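# Assemble wafer body and tie bar between two pipe ends

## Task

Place the plain cylinder (the wafer body) between the two pipe ends so that each of its ends rests inside the raised ring on the pipe face it touches. Then set the tie bar fully down into the slotted lugs of both pipe ends, with one bar head lying outside each lug. The pipe ends are spring-loaded and can be squeezed together, but they spring back apart. Any number of arms may help. The assembly only counts if it stays in place without the robots holding it. Finish by opening the grippers and moving the arms away.

## Robot and tools

Robots: three identical i2rt Big YAM arms named arm1, arm2 and arm3. Each has six revolute joints, a two-finger gripper and a wrist camera. A fixed room camera, cam_high, also looks at the table. Each foot is mounted on the tabletop, given in the scene frame in metres, with its facing measured counter-clockwise from +x in degrees: arm1 at (+0.55, +0.00, +0.72) facing +180; arm2 at (+0.00, +0.65, +0.72) facing -90; arm3 at (+0.00, -0.65, +0.72) facing +90. The hand reaches out to roughly 1.0 m from the joint-1 axis.

Scene frame: one shared frame with its origin on the floor and +z upward. The hand point lies midway between the fingertips. The hand's z axis runs along the fingers, and the fingers open and close along its y axis. With joints 1 and 6 at zero and the hand level and pointing ahead, the wrist camera sits above the hand and looks toward the fingertips.

execute_actions: arguments are "actions", a list holding exactly one action or nothing, and optionally "cameras". The action is an object keyed by arm name ("arm1", "arm2", "arm3"). Each arm entry has one key, "joints", an object of absolute joint targets by name. These are goal positions, not offsets. Every arm gets its own object, and you include only the joints you want to change. Units and ranges:
- joint1_rad: -2.879 to 2.879. Rotates the arm about its foot, positive counter-clockwise seen from above. At 0 the arm extends the way its foot faces. Done tolerance ±0.045.
- joint2_rad: 0 to 3.141. Shoulder. At 0 the upper arm lies roughly level, pointing backward; increasing lifts it up and then forward. ±0.14.
- joint3_rad: 0 to 3.019. Elbow. At 0 it is fully folded; increasing opens it. ±0.09.
- joint4_rad: -1.692 to 1.57. Hand pitch, positive tips the fingers up. ±0.055.
- joint5_rad: -1.57 to 1.57. Sideways hand swing, positive toward the arm's right. ±0.03.
- joint6_rad: -2.094 to 2.094. Hand roll, positive is clockwise viewed from behind the hand. ±0.035.
- gripper_m: 0 to 0.093 metres of fingertip separation. Each finger pad can push about 50 to 62 N, and some grippers less.
All motions in one action begin together but may finish at different moments. Each joint moves at its own rate, so the hand can sweep a wide curve between postures. One action runs for at most 15 s. An omitted joint or arm may still be driving toward an earlier target. An unknown key or out-of-range number makes the whole call rejected, and nothing moves. An empty actions list only returns state and pictures. "cameras" takes names from arm1_cam_wrist, arm2_cam_wrist, arm3_cam_wrist, cam_high or "all". Left out or null means all cameras, and [] means none.

wait: {"seconds": 0 to 10}. It sends no new command and returns state and images.

zoom_image: {"camera": name, "region": [x0, y0, x1, y1]}. The region is in pixels of that camera's latest full image, with the origin at top-left, and can be at most 504x504.

finished_scene: {"scene": n}. It closes the current scene for good, and the assembly must hold after your final command.

Results: joint_positions gives the current angles. Joint torques are the raw drive outputs in joint order, without the gripper. They are noisy and offset, and they are nonzero even when the arm is moving freely. joint_status tells how each commanded motion ended:
- "off_target": stopped short and possibly still pushing.
- "contact_stop" or "time_out": the joint holds where it stopped. A timed-out joint that is still pushing keeps a target near its stopping point and may move if the path clears. on_its_own lists it.
- "not_followed": the self- and inter-arm clearance check held back the arm's targets, shown with a "joint command not followed" line and a cause. The arm may retry them on later actions. Any gripper target is still executed.
- "limit_stop_at_motor_heat": the arm stopped because of overheating. Resend the target.
In on_its_own, "held at" is the target being held, not the actual position. To relieve a joint that keeps pushing, command its reported position. A target very near the current angle may produce no motion. The "pictures" line lists which camera produced each image, in order. Camera calibration is given per camera in OpenCV form: the wrist cameras are fisheye 616x616, and cam_high is 504x504. Real poses can differ slightly, and wrist-camera poses inherit errors from the joint readings.

Cautions: the arms do not stop on contact and can press hard. Strong pressing between two arms fails the run. The clearance check may react too late, and it does not account for fingers, gripper housings or wrist cameras. No state line reports arm-to-arm contact. Sustained loads heat the motors: above 85 °C a MOTOR HOT warning appears, and at 100 °C the arm goes limp and falls until it cools. Avoid dropping, slamming or pushing parts off the work area, which counts as failure. Occasional small disturbances may nudge loose objects. The arms run independently, so one arm may stall while the others continue. The robot keeps holding the last command while you are composing the next call. Finish with all grippers open and every arm clear of the assembly.

Each tool is called after ">>>" in YAML: its name, and indented under it one key for each argument.

## Session

>>> execute_actions:
  actions: []

Scene clock: 0.00 s.
Joint torques (N m, as the arm reports them, + toward a larger angle): no reading
Motor temperatures (°C, as the motors report them): arm1=[32 31 33 32 33 33] | arm2=[33 32 31 30 31 30] | arm3=[33 34 33 30 33 33]
arm1.joint_positions: joint1_rad=+0.287 joint2_rad=+0.602 joint3_rad=+1.375 joint4_rad=-1.492 joint5_rad=+0.060 joint6_rad=-0.102 gripper_m=+0.094
arm1.joint_status: not commanded
arm1.hand: x=+0.3473 y=-0.0499 z=+1.2646 quat_wxyz=(-0.011, -0.896, -0.166, +0.412) (m; scene frame)
arm2.joint_positions: joint1_rad=-0.080 joint2_rad=+0.582 joint3_rad=+1.475 joint4_rad=-1.166 joint5_rad=+0.017 joint6_rad=-0.107 gripper_m=+0.094
arm2.joint_status: not commanded
arm2.hand: x=-0.0323 y=+0.4330 z=+1.3712 quat_wxyz=(-0.377, -0.569, -0.558, +0.472) (m; scene frame)
arm3.joint_positions: joint1_rad=+0.425 joint2_rad=+0.454 joint3_rad=+1.325 joint4_rad=-1.505 joint5_rad=-0.148 joint6_rad=+0.221 gripper_m=+0.095
arm3.joint_status: not commanded
arm3.hand: x=-0.0863 y=-0.5173 z=+1.2740 quat_wxyz=(-0.144, +0.709, -0.541, -0.429) (m; scene frame)
pictures: arm1_cam_wrist, arm2_cam_wrist, arm3_cam_wrist, cam_high
Images, in order (width x height): arm1_cam_wrist 616x616, arm2_cam_wrist 616x616, arm3_cam_wrist 616x616, cam_high 504x504.

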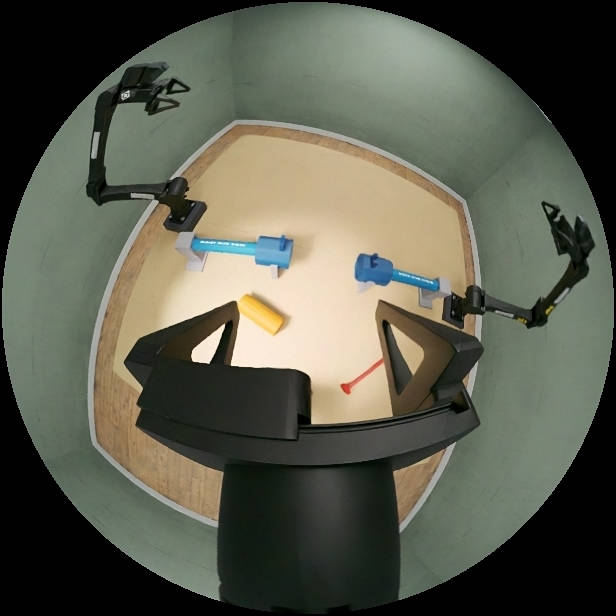

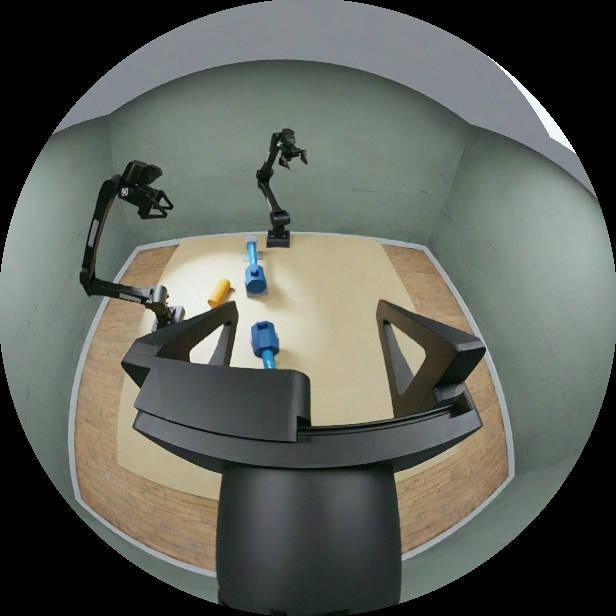

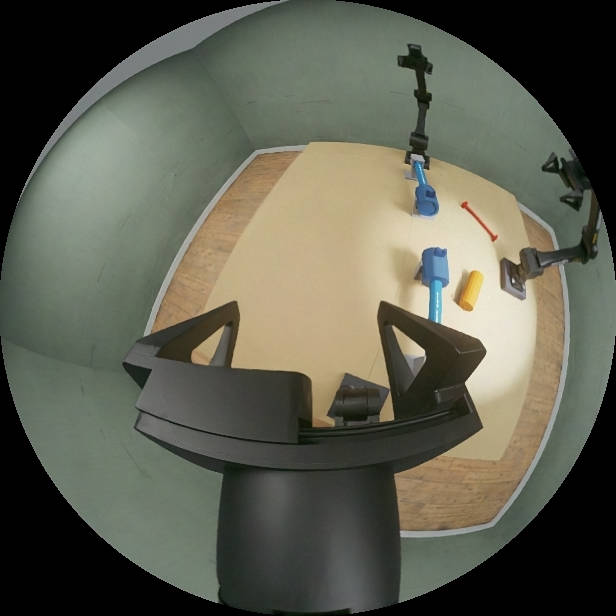

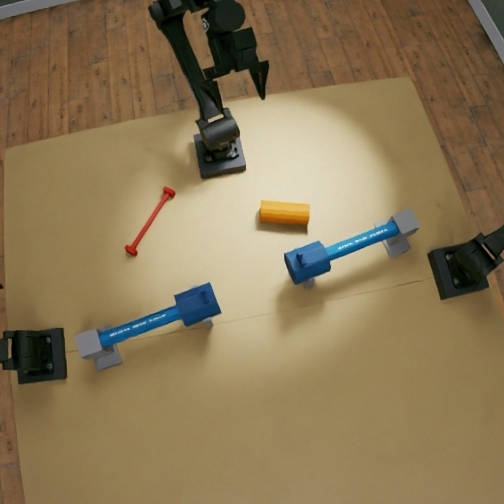

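>>> zoom_image:
  camera: "cam_high"
  region: [60, 160, 440, 390]

>>> zoom_image:
  camera: "arm1_cam_wrist"
  region: [160, 200, 470, 400]

>>> zoom_image:
  camera: "arm3_cam_wrist"
  region: [380, 140, 540, 330]

Region (60, 160, 440, 390) of cam_high's 504x504 image, scaled by 1.326, with more detail than that image has; it fills the top 305 rows of this view, and the rest is white.

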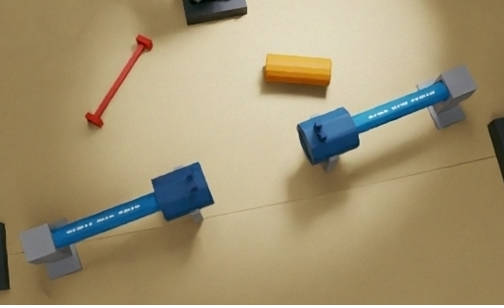

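Region (160, 200, 470, 400) of arm1_cam_wrist's 616x616 image, scaled by 1.626, with more detail than that image has; it fills the top 325 rows of this view, and the rest is white.

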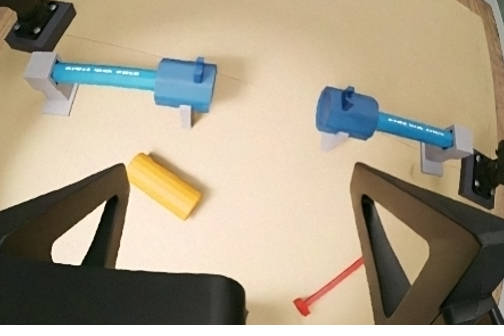

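Region (380, 140, 540, 330) of arm3_cam_wrist's 616x616 image, scaled by 2.653, with more detail than that image has; it fills the left 424 columns of this view, and the rest is white.

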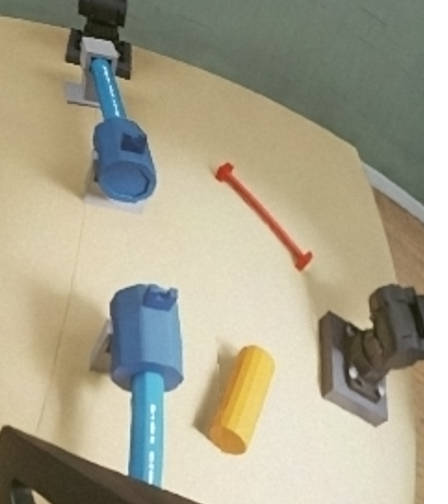

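>>> zoom_image:
  camera: "cam_high"
  region: [160, 190, 350, 340]

>>> zoom_image:
  camera: "arm2_cam_wrist"
  region: [190, 220, 330, 380]

Region (160, 190, 350, 340) of cam_high's 504x504 image, scaled by 2.653, with more detail than that image has; it fills the top 398 rows of this view, and the rest is white.

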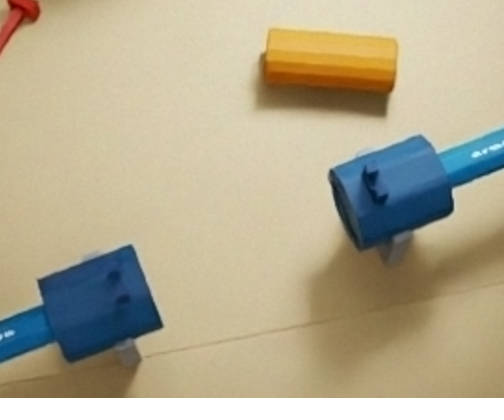

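Region (190, 220, 330, 380) of arm2_cam_wrist's 616x616 image, scaled by 3.150, with more detail than that image has; it fills the left 441 columns of this view, and the rest is white.

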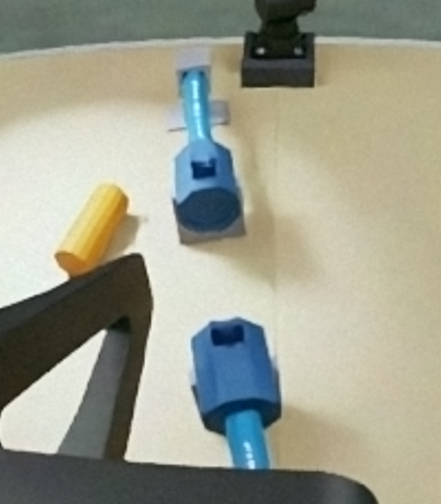

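>>> execute_actions:
  actions:
    - {"arm1":{"joints":{"joint4_rad":-0.7}},"arm2":{"joints":{"joint3_rad":0.9}},"arm3":{"joints":{"joint2_rad":1.0}}}
  cameras: []

Scene clock: 4.00 s.
Joint torques (N m, as the arm reports them, + toward a larger angle): arm1=[-1.06  0.55 11.1   2.33 -0.01  0.15] | arm2=[ 0.24 -0.39  8.86  2.12 -0.02  0.01] | arm3=[ 1.14 -4.9  11.18  1.    0.    0.03]
Motor temperatures (°C, as the motors report them): arm1=[32 31 34 32 33 33] | arm2=[33 32 32 31 31 30] | arm3=[33 34 33 30 33 33]
arm1.joint_positions: joint1_rad=+0.287 joint2_rad=+0.602 joint3_rad=+1.375 joint4_rad=-0.722 joint5_rad=+0.060 joint6_rad=-0.102 gripper_m=+0.094
arm1.joint_status: all done
arm1.hand: x=+0.2886 y=-0.0676 z=+1.4387 quat_wxyz=(-0.047, -0.681, -0.113, +0.722) (m; scene frame)
arm2.joint_positions: joint1_rad=-0.080 joint2_rad=+0.587 joint3_rad=+0.897 joint4_rad=-1.166 joint5_rad=+0.017 joint6_rad=-0.107 gripper_m=+0.094
arm2.joint_status: all done
arm2.hand: x=-0.0348 y=+0.3832 z=+1.0720 quat_wxyz=(-0.217, -0.665, -0.660, +0.274) (m; scene frame)
arm3.joint_positions: joint1_rad=+0.425 joint2_rad=+1.006 joint3_rad=+1.325 joint4_rad=-1.505 joint5_rad=-0.148 joint6_rad=+0.221 gripper_m=+0.095
arm3.joint_status: all done
arm3.hand: x=-0.1568 y=-0.3558 z=+1.1484 quat_wxyz=(-0.021, +0.765, -0.612, -0.201) (m; scene frame)
pictures: none
No camera images: the call's "cameras" was empty. Leave "cameras" out to get every camera's image.

>>> execute_actions:
  actions:
    - {"arm1":{"joints":{"joint1_rad":0.62,"joint2_rad":1.19,"joint3_rad":0.82,"joint4_rad":-1.2,"joint5_rad":0,"joint6_rad":-0.7}},"arm2":{"joints":{"joint1_rad":0.08,"joint2_rad":1.007,"joint3_rad":0.765,"joint4_rad":-0.658,"joint5_rad":0,"joint6_rad":0,"gripper_m":0.07}},"arm3":{"joints":{"joint1_rad":-0.345,"joint2_rad":1.007,"joint3_rad":0.765,"joint4_rad":-0.658,"joint5_rad":0,"joint6_rad":0,"gripper_m":0.07}}}

Scene clock: 13.40 s.
Joint torques (N m, as the arm reports them, + toward a larger angle): arm1=[-0.6  -8.19 10.81 -0.45 -0.09  0.  ] | arm2=[ 0.59 -6.11  8.97  2.81 -0.1   0.12] | arm3=[ 1.03 -5.33  9.62  1.76  0.13 -0.02]
Motor temperatures (°C, as the motors report them): arm1=[32 31 35 32 33 33] | arm2=[33 32 34 31 31 30] | arm3=[33 34 35 30 33 33]
arm1.joint_positions: joint1_rad=+0.616 joint2_rad=+1.209 joint3_rad=+0.804 joint4_rad=-1.191 joint5_rad=+0.001 joint6_rad=-0.689 gripper_m=+0.094
arm1.joint_status: all done
arm1.hand: x=+0.3079 y=-0.1715 z=+0.8710 quat_wxyz=(+0.000, -0.793, -0.608, -0.015) (m; scene frame)
arm2.joint_positions: joint1_rad=+0.073 joint2_rad=+1.005 joint3_rad=+0.762 joint4_rad=-0.680 joint5_rad=+0.003 joint6_rad=-0.014 gripper_m=+0.070
arm2.joint_status: all done
arm2.hand: x=+0.0159 y=+0.2553 z=+0.9435 quat_wxyz=(-0.231, -0.651, -0.689, +0.219) (m; scene frame)
arm3.joint_positions: joint1_rad=-0.344 joint2_rad=+1.005 joint3_rad=+0.774 joint4_rad=-0.671 joint5_rad=-0.002 joint6_rad=+0.007 gripper_m=+0.070
arm3.joint_status: all done
arm3.hand: x=+0.1389 y=-0.2739 z=+0.9753 quat_wxyz=(-0.269, +0.537, -0.777, -0.187) (m; scene frame)
pictures: arm1_cam_wrist, arm2_cam_wrist, arm3_cam_wrist, cam_high
camera_calibration (this result's frames):
arm1_cam_wrist: T_world_to_cam=[[-0.966774, 0.255485, -0.00864551, 0.349928], [0.196999, 0.766162, 0.611709, -0.461652], [0.162906, 0.589681, -0.791036, 0.861309], [0, 0, 0, 1]] pos_world=[0.288934, -0.243599, 0.966748]
arm2_cam_wrist: T_world_to_cam=[[-0.998761, -0.0492594, 0.00712058, 0.0168761], [-0.0495027, 0.997996, -0.0394251, -0.211068], [-0.00516425, -0.0397287, -0.999197, 1.07363], [0, 0, 0, 1]] pos_world=[0.0119512, 0.25413, 1.06433]
arm3_cam_wrist: T_world_to_cam=[[0.936086, -0.35177, 0.000299479, -0.226211], [-0.351445, -0.935256, -0.0422263, -0.159773], [0.0151341, 0.0394223, -0.999108, 1.10616], [0, 0, 0, 1]] pos_world=[0.138861, -0.272611, 1.09849]
Images, in order (width x height): arm1_cam_wrist 616x616, arm2_cam_wrist 616x616, arm3_cam_wrist 616x616, cam_high 504x504.

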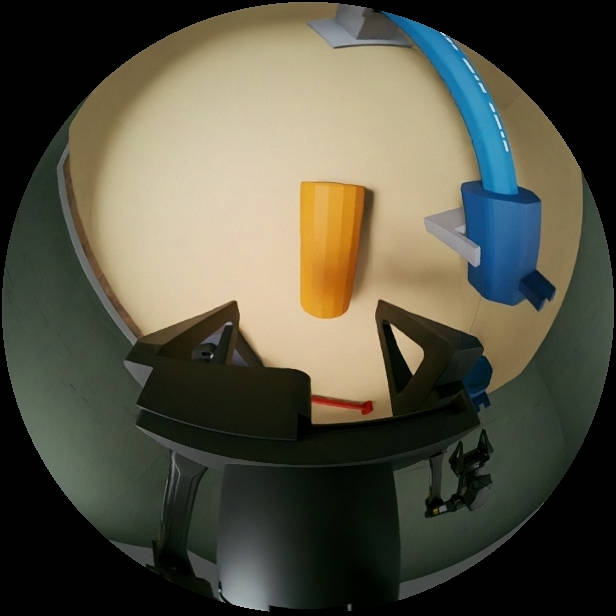

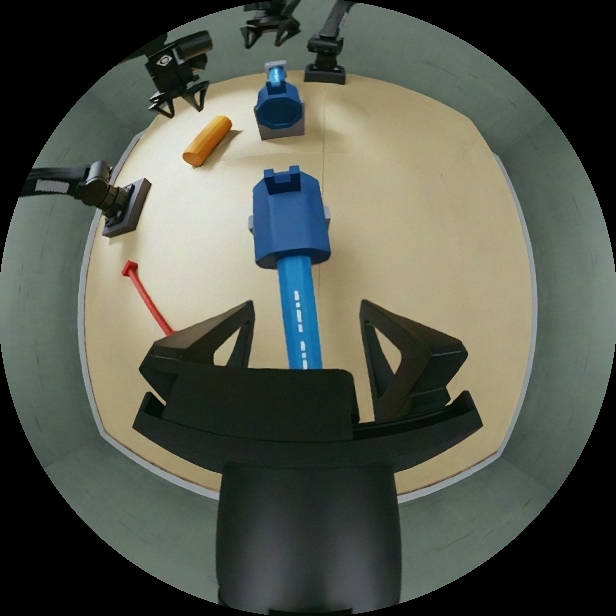

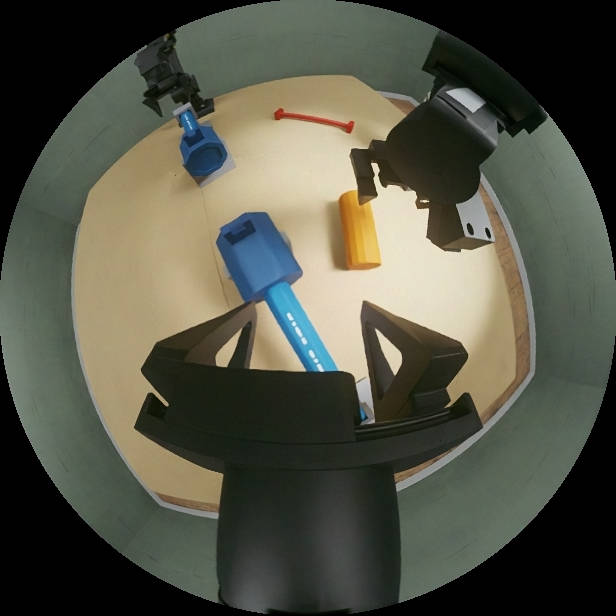

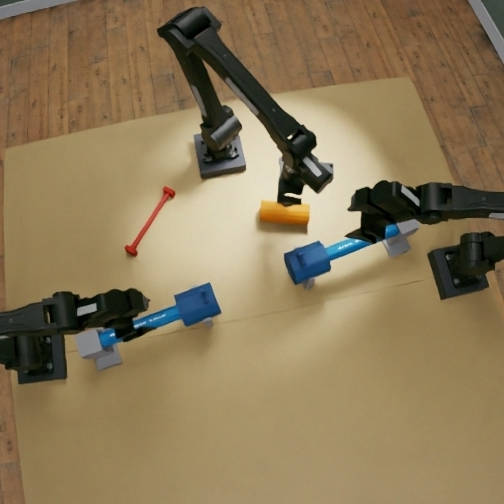

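>>> execute_actions:
  actions:
    - {"arm1":{"joints":{"joint1_rad":0.54,"joint2_rad":1.268,"joint3_rad":0.765,"joint4_rad":-1.02,"joint6_rad":-0.79}}}
  cameras: ["arm1_cam_wrist"]

Scene clock: 16.73 s.
Joint torques (N m, as the arm reports them, + toward a larger angle): arm1=[-1.18 -6.76  8.95  0.59 -0.1   0.02] | arm2=[ 0.67 -6.6   8.8   2.65 -0.1   0.17] | arm3=[ 1.03 -5.34  9.62  1.76  0.13 -0.02]
Motor temperatures (°C, as the motors report them): arm1=[32 31 35 32 33 33] | arm2=[33 32 34 31 31 30] | arm3=[33 34 35 30 33 33]
arm1.joint_positions: joint1_rad=+0.545 joint2_rad=+1.257 joint3_rad=+0.769 joint4_rad=-1.034 joint5_rad=+0.001 joint6_rad=-0.780 gripper_m=+0.094
arm1.joint_status: all done
arm1.hand: x=+0.2773 y=-0.1658 z=+0.8452 quat_wxyz=(+0.003, -0.787, -0.616, +0.022) (m; scene frame)
arm2.joint_positions: joint1_rad=+0.073 joint2_rad=+1.005 joint3_rad=+0.762 joint4_rad=-0.680 joint5_rad=+0.003 joint6_rad=-0.014 gripper_m=+0.070
arm2.joint_status: not commanded
arm2.hand: x=+0.0159 y=+0.2553 z=+0.9435 quat_wxyz=(-0.231, -0.651, -0.689, +0.219) (m; scene frame)
arm3.joint_positions: joint1_rad=-0.344 joint2_rad=+1.005 joint3_rad=+0.774 joint4_rad=-0.671 joint5_rad=-0.002 joint6_rad=+0.007 gripper_m=+0.070
arm3.joint_status: not commanded
arm3.hand: x=+0.1389 y=-0.2739 z=+0.9753 quat_wxyz=(-0.269, +0.537, -0.777, -0.187) (m; scene frame)
pictures: arm1_cam_wrist
camera_calibration (this result's frames):
arm1_cam_wrist: T_world_to_cam=[[-0.970574, 0.237243, 0.0412472, 0.274508], [0.218155, 0.793777, 0.567738, -0.408378], [0.101951, 0.56003, -0.822175, 0.880894], [0, 0, 0, 1]] pos_world=[0.265712, -0.234291, 0.944778]
Images, in order (width x height): arm1_cam_wrist 616x616.

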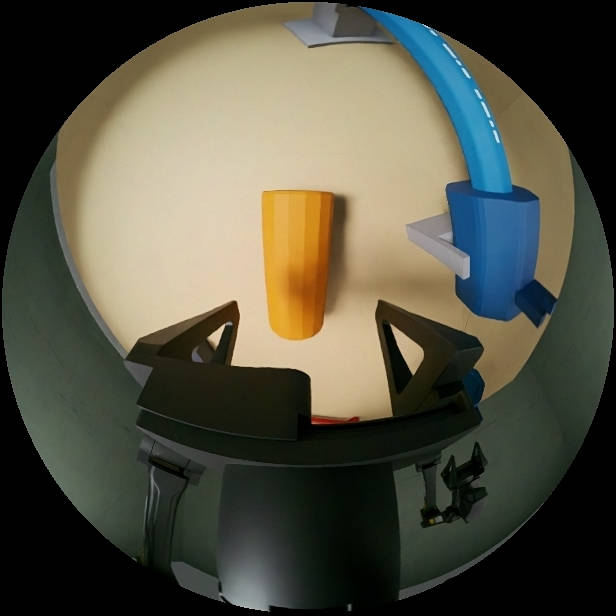

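>>> execute_actions:
  actions:
    - {"arm1":{"joints":{"joint1_rad":0.53,"joint2_rad":1.465,"joint3_rad":0.636,"joint4_rad":-0.73,"joint6_rad":-0.8}}}
  cameras: ["arm1_cam_wrist","arm3_cam_wrist"]

Scene clock: 18.47 s.
Joint torques (N m, as the arm reports them, + toward a larger angle): arm1=[-1.83 -8.95  7.65  0.46 -0.1   0.01] | arm2=[ 0.61 -6.39  8.97  2.8  -0.11  0.16] | arm3=[ 1.03 -5.36  9.63  1.76  0.13 -0.02]
Motor temperatures (°C, as the motors report them): arm1=[32 31 35 32 33 33] | arm2=[33 32 35 31 31 30] | arm3=[33 34 35 30 33 33]
arm1.joint_positions: joint1_rad=+0.542 joint2_rad=+1.470 joint3_rad=+0.629 joint4_rad=-0.743 joint5_rad=+0.001 joint6_rad=-0.790 gripper_m=+0.094
arm1.joint_status: all done
arm1.hand: x=+0.2909 y=-0.1566 z=+0.7421 quat_wxyz=(-0.001, -0.785, -0.619, -0.009) (m; scene frame)
arm2.joint_positions: joint1_rad=+0.073 joint2_rad=+1.005 joint3_rad=+0.762 joint4_rad=-0.680 joint5_rad=+0.003 joint6_rad=-0.014 gripper_m=+0.070
arm2.joint_status: not commanded
arm2.hand: x=+0.0159 y=+0.2553 z=+0.9435 quat_wxyz=(-0.231, -0.651, -0.689, +0.219) (m; scene frame)
arm3.joint_positions: joint1_rad=-0.344 joint2_rad=+1.005 joint3_rad=+0.774 joint4_rad=-0.671 joint5_rad=-0.002 joint6_rad=+0.007 gripper_m=+0.070
arm3.joint_status: not commanded
arm3.hand: x=+0.1389 y=-0.2739 z=+0.9753 quat_wxyz=(-0.269, +0.537, -0.777, -0.187) (m; scene frame)
pictures: arm1_cam_wrist, arm3_cam_wrist
camera_calibration (this result's frames):
arm1_cam_wrist: T_world_to_cam=[[-0.973464, 0.228825, -0.00248243, 0.321733], [0.180979, 0.776467, 0.60361, -0.378663], [0.140049, 0.587144, -0.797276, 0.764251], [0, 0, 0, 1]] pos_world=[0.274693, -0.228326, 0.838682]
arm3_cam_wrist: T_world_to_cam=[[0.936086, -0.35177, 0.000299479, -0.226211], [-0.351445, -0.935256, -0.0422263, -0.159773], [0.0151341, 0.0394223, -0.999108, 1.10616], [0, 0, 0, 1]] pos_world=[0.138861, -0.272611, 1.09849]
Images, in order (width x height): arm1_cam_wrist 616x616, arm3_cam_wrist 616x616.

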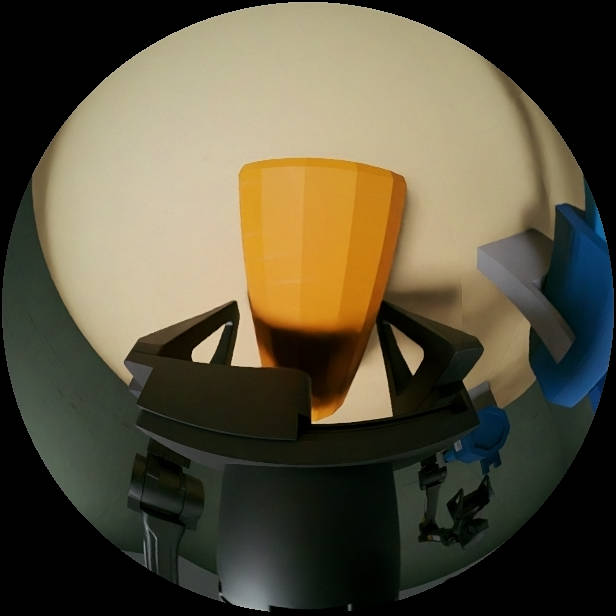

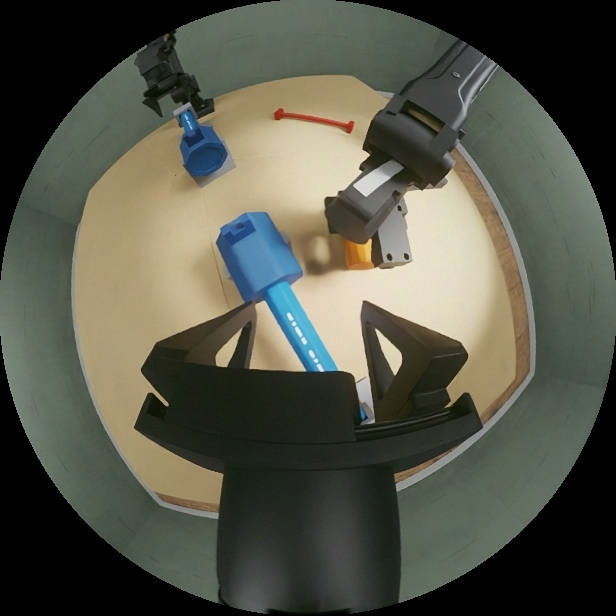

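>>> execute_actions:
  actions:
    - {"arm1":{"joints":{"joint1_rad":0.492,"joint2_rad":1.43,"joint3_rad":0.603,"joint4_rad":-0.735,"joint6_rad":-0.835}}}
  cameras: ["arm1_cam_wrist"]

Scene clock: 20.10 s.
Joint torques (N m, as the arm reports them, + toward a larger angle): arm1=[-1.41 -9.61  6.61  0.3  -0.08  0.01] | arm2=[ 0.4  -6.39  8.9   2.72 -0.08  0.16] | arm3=[ 1.01 -5.28  9.61  1.76  0.13 -0.02]
Motor temperatures (°C, as the motors report them): arm1=[32 31 35 32 33 33] | arm2=[33 32 35 31 31 30] | arm3=[33 34 35 30 33 33]
arm1.joint_positions: joint1_rad=+0.499 joint2_rad=+1.450 joint3_rad=+0.608 joint4_rad=-0.743 joint5_rad=+0.001 joint6_rad=-0.824 gripper_m=+0.094
arm1.joint_status: all done
arm1.hand: x=+0.2919 y=-0.1411 z=+0.7422 quat_wxyz=(-0.001, -0.788, -0.616, -0.010) (m; scene frame)
arm2.joint_positions: joint1_rad=+0.073 joint2_rad=+1.005 joint3_rad=+0.762 joint4_rad=-0.680 joint5_rad=+0.003 joint6_rad=-0.014 gripper_m=+0.070
arm2.joint_status: not commanded
arm2.hand: x=+0.0159 y=+0.2553 z=+0.9435 quat_wxyz=(-0.231, -0.651, -0.689, +0.219) (m; scene frame)
arm3.joint_positions: joint1_rad=-0.344 joint2_rad=+1.005 joint3_rad=+0.774 joint4_rad=-0.671 joint5_rad=-0.002 joint6_rad=+0.007 gripper_m=+0.070
arm3.joint_status: not commanded
arm3.hand: x=+0.1389 y=-0.2739 z=+0.9753 quat_wxyz=(-0.269, +0.537, -0.777, -0.187) (m; scene frame)
pictures: arm1_cam_wrist
camera_calibration (this result's frames):
arm1_cam_wrist: T_world_to_cam=[[-0.971321, 0.237735, -0.00418534, 0.321114], [0.186938, 0.77442, 0.604423, -0.393538], [0.146934, 0.586307, -0.796652, 0.752483], [0, 0, 0, 1]] pos_world=[0.274906, -0.212762, 0.838675]
Images, in order (width x height): arm1_cam_wrist 616x616.

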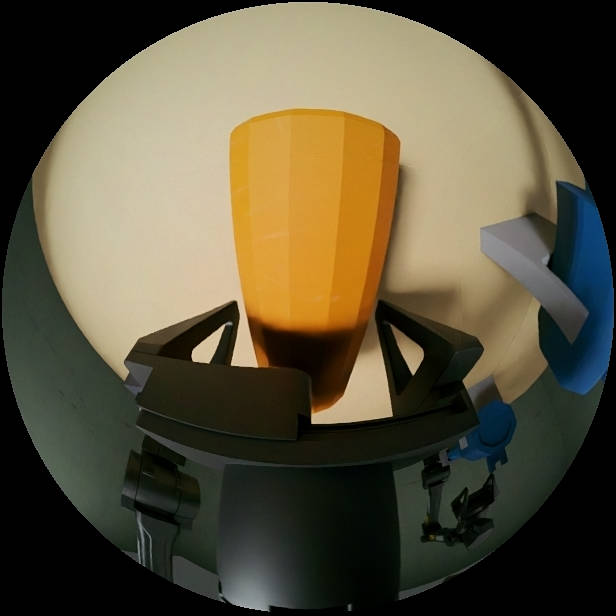

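>>> execute_actions:
  actions:
    - {"arm1":{"joints":{"gripper_m":0.04}}}
  cameras: ["arm1_cam_wrist"]

>>> zoom_image:
  camera: "arm1_cam_wrist"
  region: [420, 360, 560, 500]

Scene clock: 21.10 s.
Joint torques (N m, as the arm reports them, + toward a larger angle): arm1=[-1.37 -9.56  6.66  0.27 -0.08  0.03] | arm2=[ 0.5  -6.5   8.94  2.68 -0.1   0.16] | arm3=[ 1.02 -5.28  9.62  1.76  0.13 -0.02]
Motor temperatures (°C, as the motors report them): arm1=[32 31 35 32 33 33] | arm2=[33 32 35 31 31 30] | arm3=[33 34 35 30 33 33]
arm1.joint_positions: joint1_rad=+0.499 joint2_rad=+1.449 joint3_rad=+0.607 joint4_rad=-0.743 joint5_rad=+0.001 joint6_rad=-0.826 gripper_m=+0.063
arm1.joint_status: gripper_m off_target (ended at +0.063, target +0.040)
arm1.hand: x=+0.2922 y=-0.1410 z=+0.7421 quat_wxyz=(-0.001, -0.787, -0.617, -0.009) (m; scene frame)
arm2.joint_positions: joint1_rad=+0.073 joint2_rad=+1.005 joint3_rad=+0.762 joint4_rad=-0.680 joint5_rad=+0.003 joint6_rad=-0.014 gripper_m=+0.070
arm2.joint_status: not commanded
arm2.hand: x=+0.0159 y=+0.2553 z=+0.9435 quat_wxyz=(-0.231, -0.651, -0.689, +0.219) (m; scene frame)
arm3.joint_positions: joint1_rad=-0.344 joint2_rad=+1.005 joint3_rad=+0.774 joint4_rad=-0.671 joint5_rad=-0.002 joint6_rad=+0.007 gripper_m=+0.070
arm3.joint_status: not commanded
arm3.hand: x=+0.1389 y=-0.2739 z=+0.9753 quat_wxyz=(-0.269, +0.537, -0.777, -0.187) (m; scene frame)
pictures: arm1_cam_wrist
camera_calibration (this result's frames):
arm1_cam_wrist: T_world_to_cam=[[-0.97186, 0.235517, -0.00447403, 0.321405], [0.185046, 0.775069, 0.604174, -0.392754], [0.145761, 0.586345, -0.79684, 0.752825], [0, 0, 0, 1]] pos_world=[0.275306, -0.212699, 0.83861]
Images, in order (width x height): arm1_cam_wrist 616x616.

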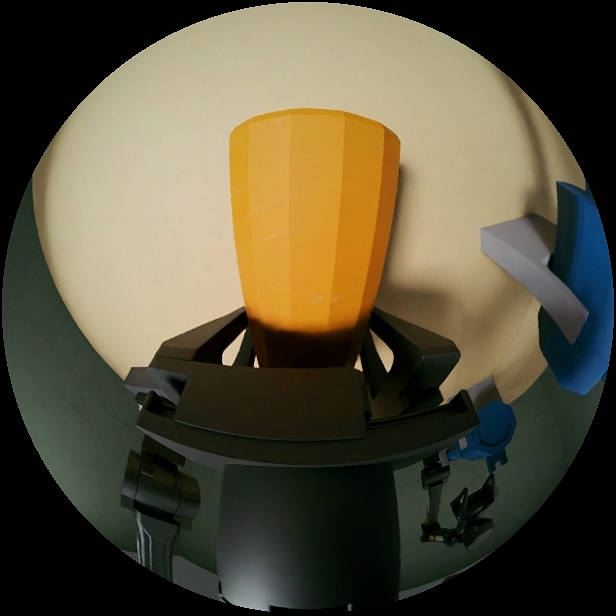

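Region (420, 360, 560, 500) of arm1_cam_wrist's 616x616 image, scaled by 3.600, with more detail than that image has.

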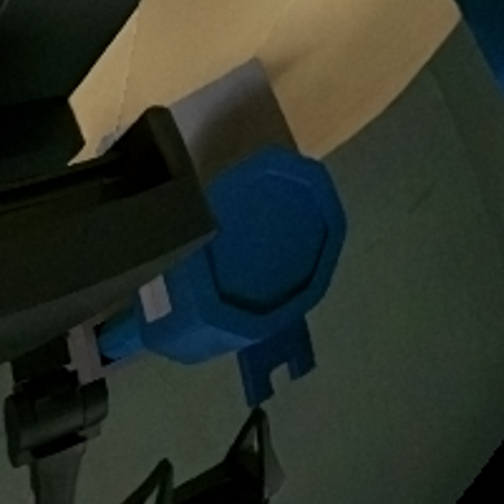

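>>> execute_actions:
  actions:
    - {"arm1":{"joints":{"joint1_rad":0.0,"joint2_rad":1.299,"joint3_rad":0.791,"joint4_rad":-1.063,"joint6_rad":-1.76}},"arm2":{"joints":{"joint1_rad":0.08,"joint2_rad":1.193,"joint3_rad":0.5665,"joint4_rad":-0.26,"joint6_rad":-0.15,"gripper_m":0.08}},"arm3":{"joints":{"joint1_rad":-0.455,"joint2_rad":1.05,"joint3_rad":0.62,"joint4_rad":-0.47,"joint5_rad":-0.35,"joint6_rad":-0.55,"gripper_m":0.08}}}

Scene clock: 28.57 s.
Joint torques (N m, as the arm reports them, + toward a larger angle): arm1=[-1.04 -8.76 10.75 -0.69 -0.18 -0.01] | arm2=[ 0.57 -8.71  8.68  2.59 -0.13 -0.16] | arm3=[ 1.31 -5.04  9.63  1.7  -0.28 -0.01]
Motor temperatures (°C, as the motors report them): arm1=[32 31 35 32 33 33] | arm2=[33 32 36 31 31 30] | arm3=[33 34 36 30 33 33]
arm1.joint_positions: joint1_rad=+0.004 joint2_rad=+1.309 joint3_rad=+0.769 joint4_rad=-1.052 joint5_rad=+0.002 joint6_rad=-1.750 gripper_m=+0.063
arm1.joint_status: all done
arm1.hand: x=+0.2378 y=-0.0017 z=+0.8303 quat_wxyz=(-0.008, -0.638, -0.770, -0.009) (m; scene frame)
arm2.joint_positions: joint1_rad=+0.073 joint2_rad=+1.204 joint3_rad=+0.547 joint4_rad=-0.282 joint5_rad=+0.003 joint6_rad=-0.136 gripper_m=+0.080
arm2.joint_status: all done
arm2.hand: x=+0.0171 y=+0.2535 z=+0.8216 quat_wxyz=(-0.212, -0.609, -0.730, +0.228) (m; scene frame)
arm3.joint_positions: joint1_rad=-0.457 joint2_rad=+1.046 joint3_rad=+0.622 joint4_rad=-0.483 joint5_rad=-0.346 joint6_rad=-0.543 gripper_m=+0.080
arm3.joint_status: all done
arm3.hand: x=+0.1216 y=-0.2807 z=+0.9182 quat_wxyz=(-0.264, +0.721, -0.593, -0.243) (m; scene frame)
pictures: arm1_cam_wrist, arm2_cam_wrist, arm3_cam_wrist, cam_high
camera_calibration (this result's frames):
arm1_cam_wrist: T_world_to_cam=[[-0.98177, -0.189438, -0.015506, 0.246975], [-0.161546, 0.788662, 0.593224, -0.452401], [-0.10015, 0.584914, -0.804888, 0.814498], [0, 0, 0, 1]] pos_world=[0.250962, -0.0728335, 0.927784]
arm2_cam_wrist: T_world_to_cam=[[-0.985884, -0.147442, 0.0793319, -0.0158008], [-0.149494, 0.988549, -0.0205573, -0.225362], [-0.0753925, -0.0321268, -0.996636, 0.948941], [0, 0, 0, 1]] pos_world=[0.0222749, 0.250938, 0.942369]
arm3_cam_wrist: T_world_to_cam=[[0.982793, 0.159137, 0.0937697, -0.160448], [0.168517, -0.980362, -0.102435, -0.195219], [0.075627, 0.116474, -0.99031, 1.05593], [0, 0, 0, 1]] pos_world=[0.110727, -0.28884, 1.04075]
Images, in order (width x height): arm1_cam_wrist 616x616, arm2_cam_wrist 616x616, arm3_cam_wrist 616x616, cam_high 504x504.

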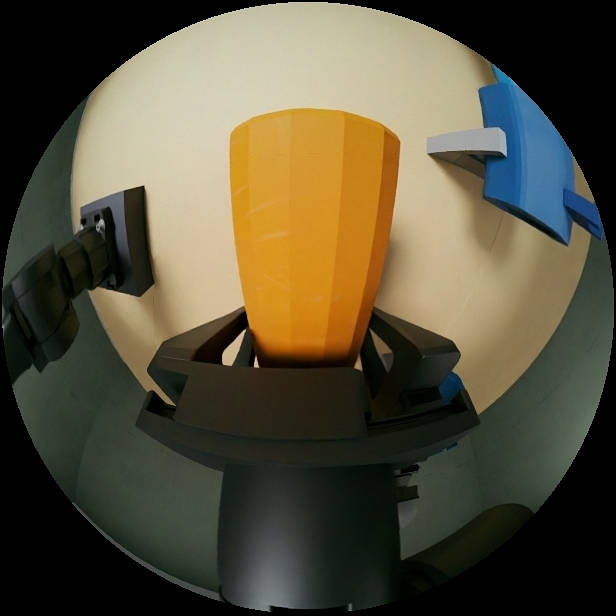

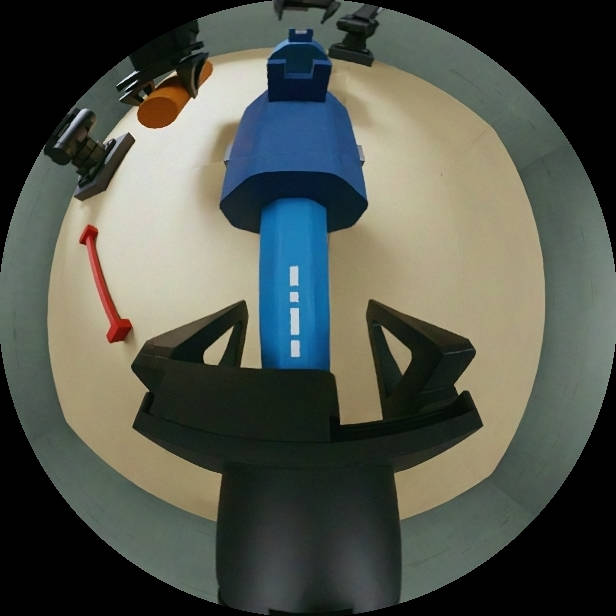

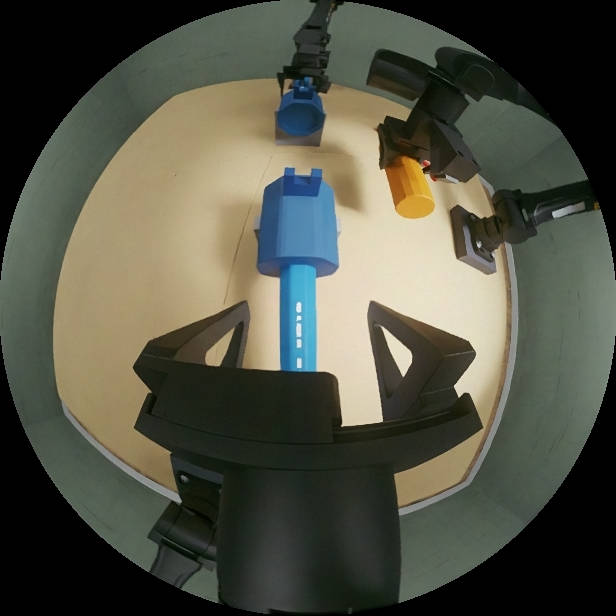

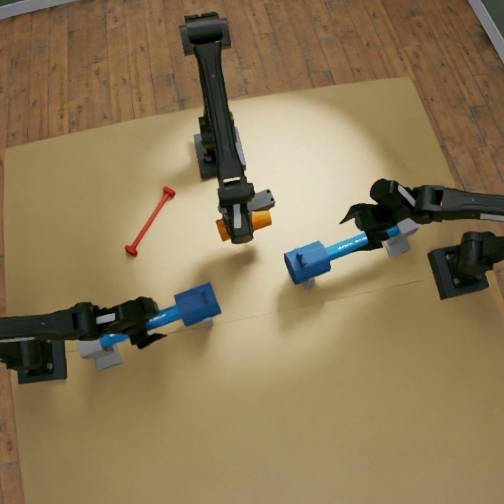

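>>> execute_actions:
  actions:
    - {"arm1":{"joints":{"joint1_rad":0.01,"joint2_rad":1.725,"joint3_rad":1.255,"joint4_rad":-1.085,"joint6_rad":-1.76}},"arm2":{"joints":{"joint1_rad":0.113,"joint2_rad":1.295,"joint3_rad":0.66,"joint4_rad":-0.24}},"arm3":{"joints":{"joint1_rad":-0.445,"joint2_rad":1.226,"joint3_rad":0.483,"joint4_rad":-0.145}}}

Scene clock: 31.07 s.
Joint torques (N m, as the arm reports them, + toward a larger angle): arm1=[ -0.6  -13.61  13.83  -0.16  -0.18   0.04] | arm2=[ 0.65 -7.98 10.02  2.53 -0.12 -0.14] | arm3=[ 1.73 -7.03  8.43  1.7  -0.25 -0.01]
Motor temperatures (°C, as the motors report them): arm1=[32 31 36 32 33 33] | arm2=[33 32 36 31 31 30] | arm3=[33 34 36 30 33 33]
arm1.joint_positions: joint1_rad=+0.004 joint2_rad=+1.719 joint3_rad=+1.197 joint4_rad=-1.082 joint5_rad=+0.002 joint6_rad=-1.752 gripper_m=+0.063
arm1.joint_status: all done
arm1.hand: x=+0.0821 y=-0.0029 z=+0.8166 quat_wxyz=(-0.013, -0.637, -0.770, -0.014) (m; scene frame)
arm2.joint_positions: joint1_rad=+0.103 joint2_rad=+1.287 joint3_rad=+0.618 joint4_rad=-0.259 joint5_rad=+0.003 joint6_rad=-0.137 gripper_m=+0.080
arm2.joint_status: all done
arm2.hand: x=+0.0312 y=+0.2231 z=+0.8246 quat_wxyz=(-0.219, -0.597, -0.737, +0.228) (m; scene frame)
arm3.joint_positions: joint1_rad=-0.453 joint2_rad=+1.234 joint3_rad=+0.480 joint4_rad=-0.157 joint5_rad=-0.348 joint6_rad=-0.543 gripper_m=+0.080
arm3.joint_status: all done
arm3.hand: x=+0.1200 y=-0.2810 z=+0.8313 quat_wxyz=(-0.261, +0.723, -0.592, -0.243) (m; scene frame)
pictures: arm1_cam_wrist, arm2_cam_wrist, arm3_cam_wrist, cam_high
camera_calibration (this result's frames):
arm1_cam_wrist: T_world_to_cam=[[-0.981056, -0.191654, -0.0282507, 0.103964], [-0.171014, 0.788269, 0.591088, -0.465982], [-0.0910155, 0.584722, -0.806112, 0.788778], [0, 0, 0, 1]] pos_world=[0.0940965, -0.0739713, 0.914216]
arm2_cam_wrist: T_world_to_cam=[[-0.981073, -0.176, 0.0807408, -0.00149859], [-0.179023, 0.983331, -0.0318027, -0.181833], [-0.0737976, -0.0456552, -0.996228, 0.954681], [0, 0, 0, 1]] pos_world=[0.0364307, 0.222125, 0.945418]
arm3_cam_wrist: T_world_to_cam=[[0.982279, 0.164202, 0.0903672, -0.146375], [0.172918, -0.979951, -0.0989725, -0.207494], [0.0723039, 0.112845, -0.990978, 0.969903], [0, 0, 0, 1]] pos_world=[0.109532, -0.288748, 0.953844]
Images, in order (width x height): arm1_cam_wrist 616x616, arm2_cam_wrist 616x616, arm3_cam_wrist 616x616, cam_high 504x504.

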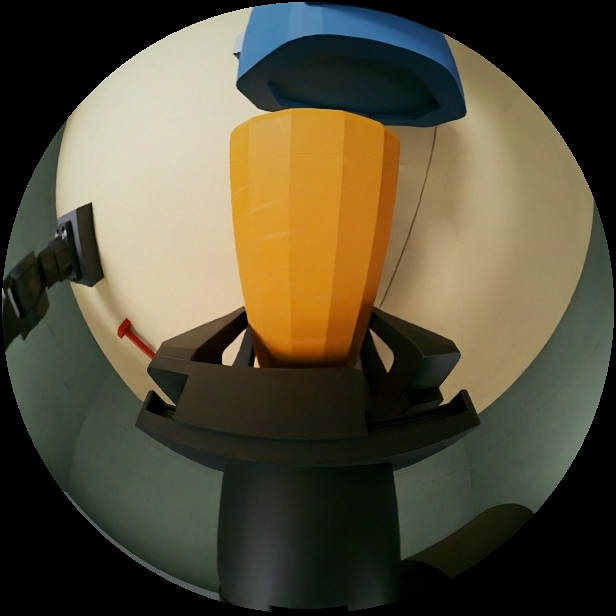

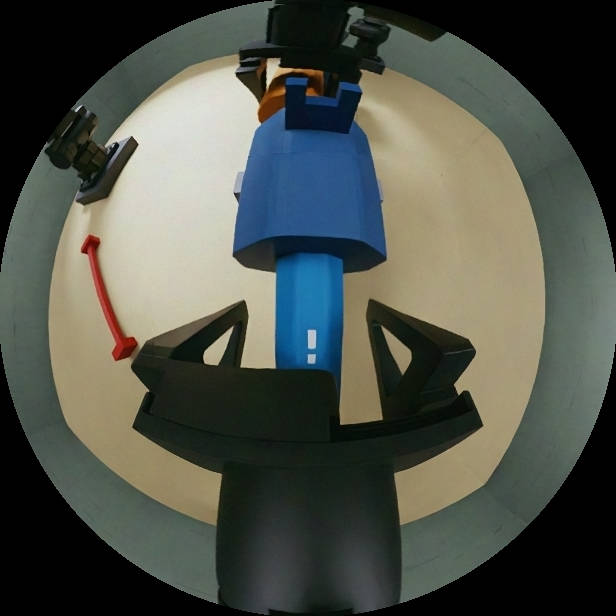

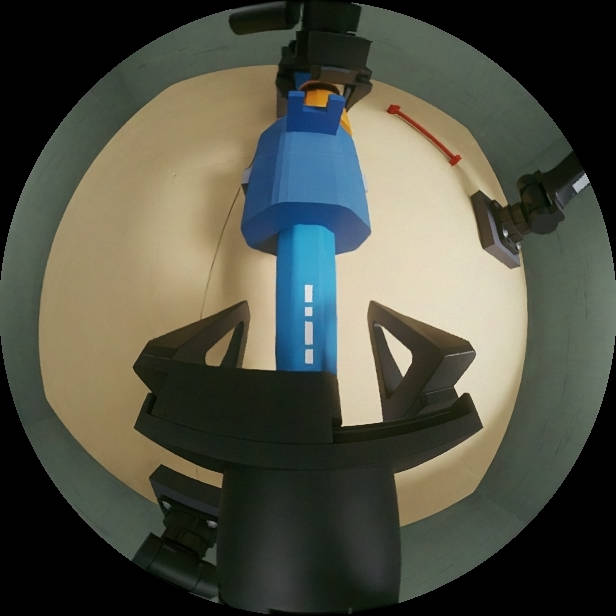

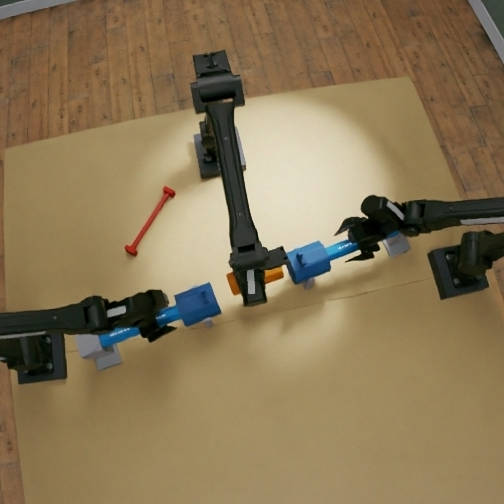

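>>> execute_actions:
  actions: []
  cameras: ["arm1_cam_wrist"]

Scene clock: 31.27 s.
Joint torques (N m, as the arm reports them, + toward a larger angle): arm1=[ -0.6  -14.08  13.94  -0.39  -0.16   0.01] | arm2=[ 1.05 -8.29 10.13  2.58 -0.14 -0.14] | arm3=[ 1.76 -6.96  8.42  1.7  -0.24 -0.01]
Motor temperatures (°C, as the motors report them): arm1=[32 31 36 32 33 33] | arm2=[33 32 36 31 31 30] | arm3=[33 34 36 30 33 33]
arm1.joint_positions: joint1_rad=+0.004 joint2_rad=+1.719 joint3_rad=+1.197 joint4_rad=-1.082 joint5_rad=+0.002 joint6_rad=-1.752 gripper_m=+0.063
arm1.joint_status: all done
arm1.hand: x=+0.0821 y=-0.0029 z=+0.8166 quat_wxyz=(-0.013, -0.637, -0.770, -0.014) (m; scene frame)
arm2.joint_positions: joint1_rad=+0.103 joint2_rad=+1.287 joint3_rad=+0.618 joint4_rad=-0.259 joint5_rad=+0.003 joint6_rad=-0.137 gripper_m=+0.080
arm2.joint_status: all done
arm2.hand: x=+0.0312 y=+0.2231 z=+0.8246 quat_wxyz=(-0.219, -0.597, -0.737, +0.228) (m; scene frame)
arm3.joint_positions: joint1_rad=-0.453 joint2_rad=+1.234 joint3_rad=+0.480 joint4_rad=-0.157 joint5_rad=-0.348 joint6_rad=-0.543 gripper_m=+0.080
arm3.joint_status: all done
arm3.hand: x=+0.1200 y=-0.2810 z=+0.8313 quat_wxyz=(-0.261, +0.723, -0.592, -0.243) (m; scene frame)
pictures: arm1_cam_wrist
camera_calibration (this result's frames):
arm1_cam_wrist: T_world_to_cam=[[-0.981056, -0.191654, -0.0282507, 0.103964], [-0.171014, 0.788269, 0.591088, -0.465982], [-0.0910155, 0.584722, -0.806112, 0.788778], [0, 0, 0, 1]] pos_world=[0.0940965, -0.0739713, 0.914216]
Images, in order (width x height): arm1_cam_wrist 616x616.

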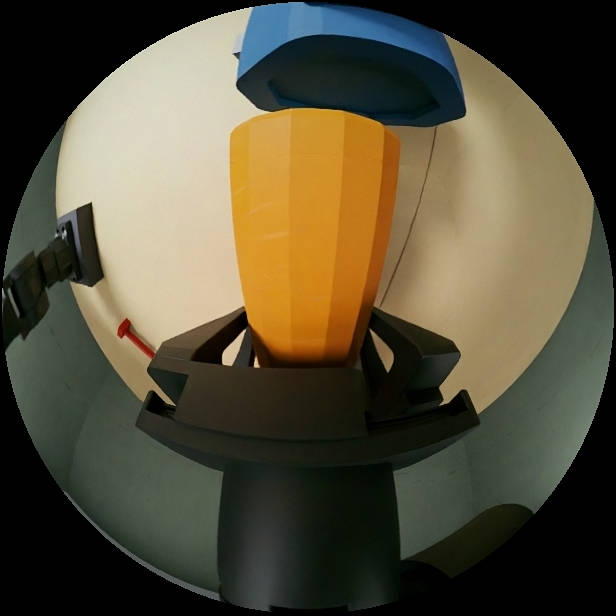

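>>> execute_actions:
  actions:
    - {"arm1":{"joints":{"joint3_rad":1.295}},"arm2":{"joints":{"joint3_rad":0.69,"gripper_m":0.056}},"arm3":{"joints":{"joint1_rad":-0.393,"joint2_rad":1.32,"joint3_rad":0.59,"joint4_rad":-0.14,"gripper_m":0.056}}}

Scene clock: 32.87 s.
Joint torques (N m, as the arm reports them, + toward a larger angle): arm1=[ -0.8  -14.04  13.61  -0.23  -0.17   0.03] | arm2=[ 0.87 -8.64 10.65  2.56 -0.07 -0.17] | arm3=[ 1.55 -6.88 11.42  1.57 -0.28 -0.01]
Motor temperatures (°C, as the motors report them): arm1=[32 31 36 32 33 33] | arm2=[33 32 36 31 31 30] | arm3=[33 34 36 30 33 33]
arm1.joint_positions: joint1_rad=+0.004 joint2_rad=+1.719 joint3_rad=+1.241 joint4_rad=-1.082 joint5_rad=+0.002 joint6_rad=-1.752 gripper_m=+0.063
arm1.joint_status: all done
arm1.hand: x=+0.0629 y=-0.0031 z=+0.8313 quat_wxyz=(+0.004, -0.637, -0.771, +0.001) (m; scene frame)
arm2.joint_positions: joint1_rad=+0.103 joint2_rad=+1.287 joint3_rad=+0.644 joint4_rad=-0.259 joint5_rad=+0.003 joint6_rad=-0.137 gripper_m=+0.056
arm2.joint_status: all done
arm2.hand: x=+0.0320 y=+0.2122 z=+0.8362 quat_wxyz=(-0.228, -0.594, -0.734, +0.237) (m; scene frame)
arm3.joint_positions: joint1_rad=-0.399 joint2_rad=+1.310 joint3_rad=+0.550 joint4_rad=-0.150 joint5_rad=-0.346 joint6_rad=-0.543 gripper_m=+0.056
arm3.joint_status: all done
arm3.hand: x=+0.1111 y=-0.2498 z=+0.8329 quat_wxyz=(-0.254, +0.739, -0.572, -0.250) (m; scene frame)
pictures: arm1_cam_wrist, arm2_cam_wrist, arm3_cam_wrist, cam_high
camera_calibration (this result's frames):
arm1_cam_wrist: T_world_to_cam=[[-0.981319, -0.191753, 0.0156138, 0.049058], [-0.144554, 0.788457, 0.597862, -0.48514], [-0.126952, 0.584436, -0.801447, 0.797411], [0, 0, 0, 1]] pos_world=[0.0792456, -0.0741162, 0.928363]
arm2_cam_wrist: T_world_to_cam=[[-0.981275, -0.173681, 0.0832706, -0.00623376], [-0.178705, 0.982239, -0.0571988, -0.149159], [-0.0718572, -0.0710086, -0.994884, 0.969967], [0, 0, 0, 1]] pos_world=[0.0369267, 0.214303, 0.956992]
arm3_cam_wrist: T_world_to_cam=[[0.971927, 0.216727, 0.091582, -0.129611], [0.225441, -0.969227, -0.0988738, -0.178436], [0.0673351, 0.116744, -0.990877, 0.970117], [0, 0, 0, 1]] pos_world=[0.100876, -0.25811, 0.955494]
Images, in order (width x height): arm1_cam_wrist 616x616, arm2_cam_wrist 616x616, arm3_cam_wrist 616x616, cam_high 504x504.

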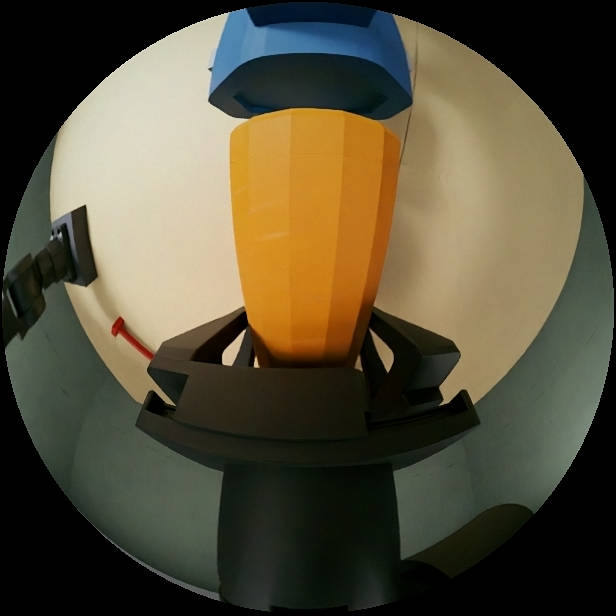

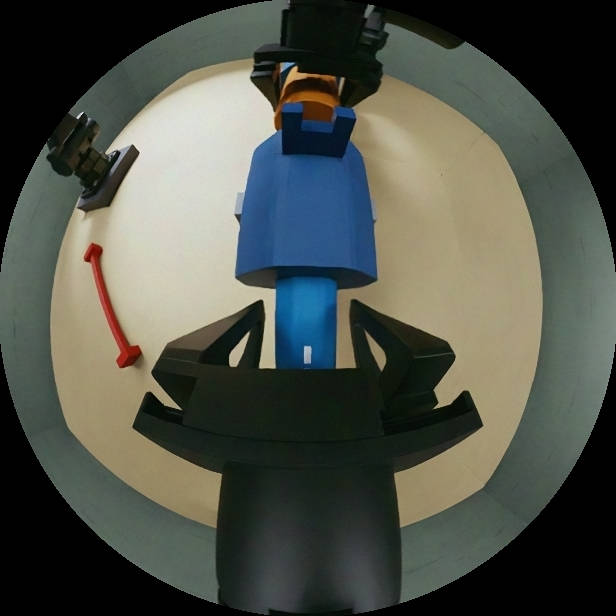

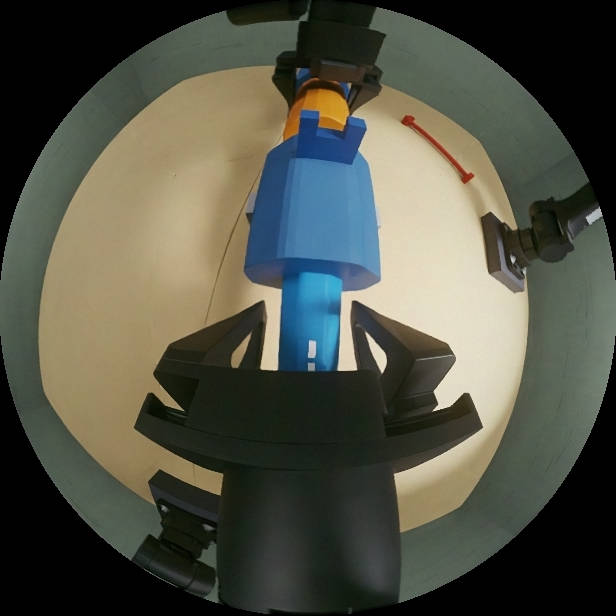

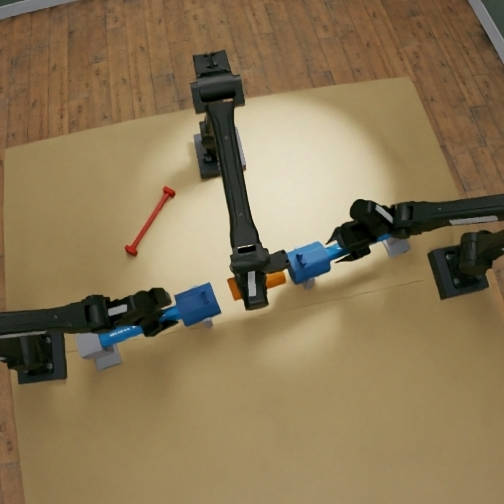

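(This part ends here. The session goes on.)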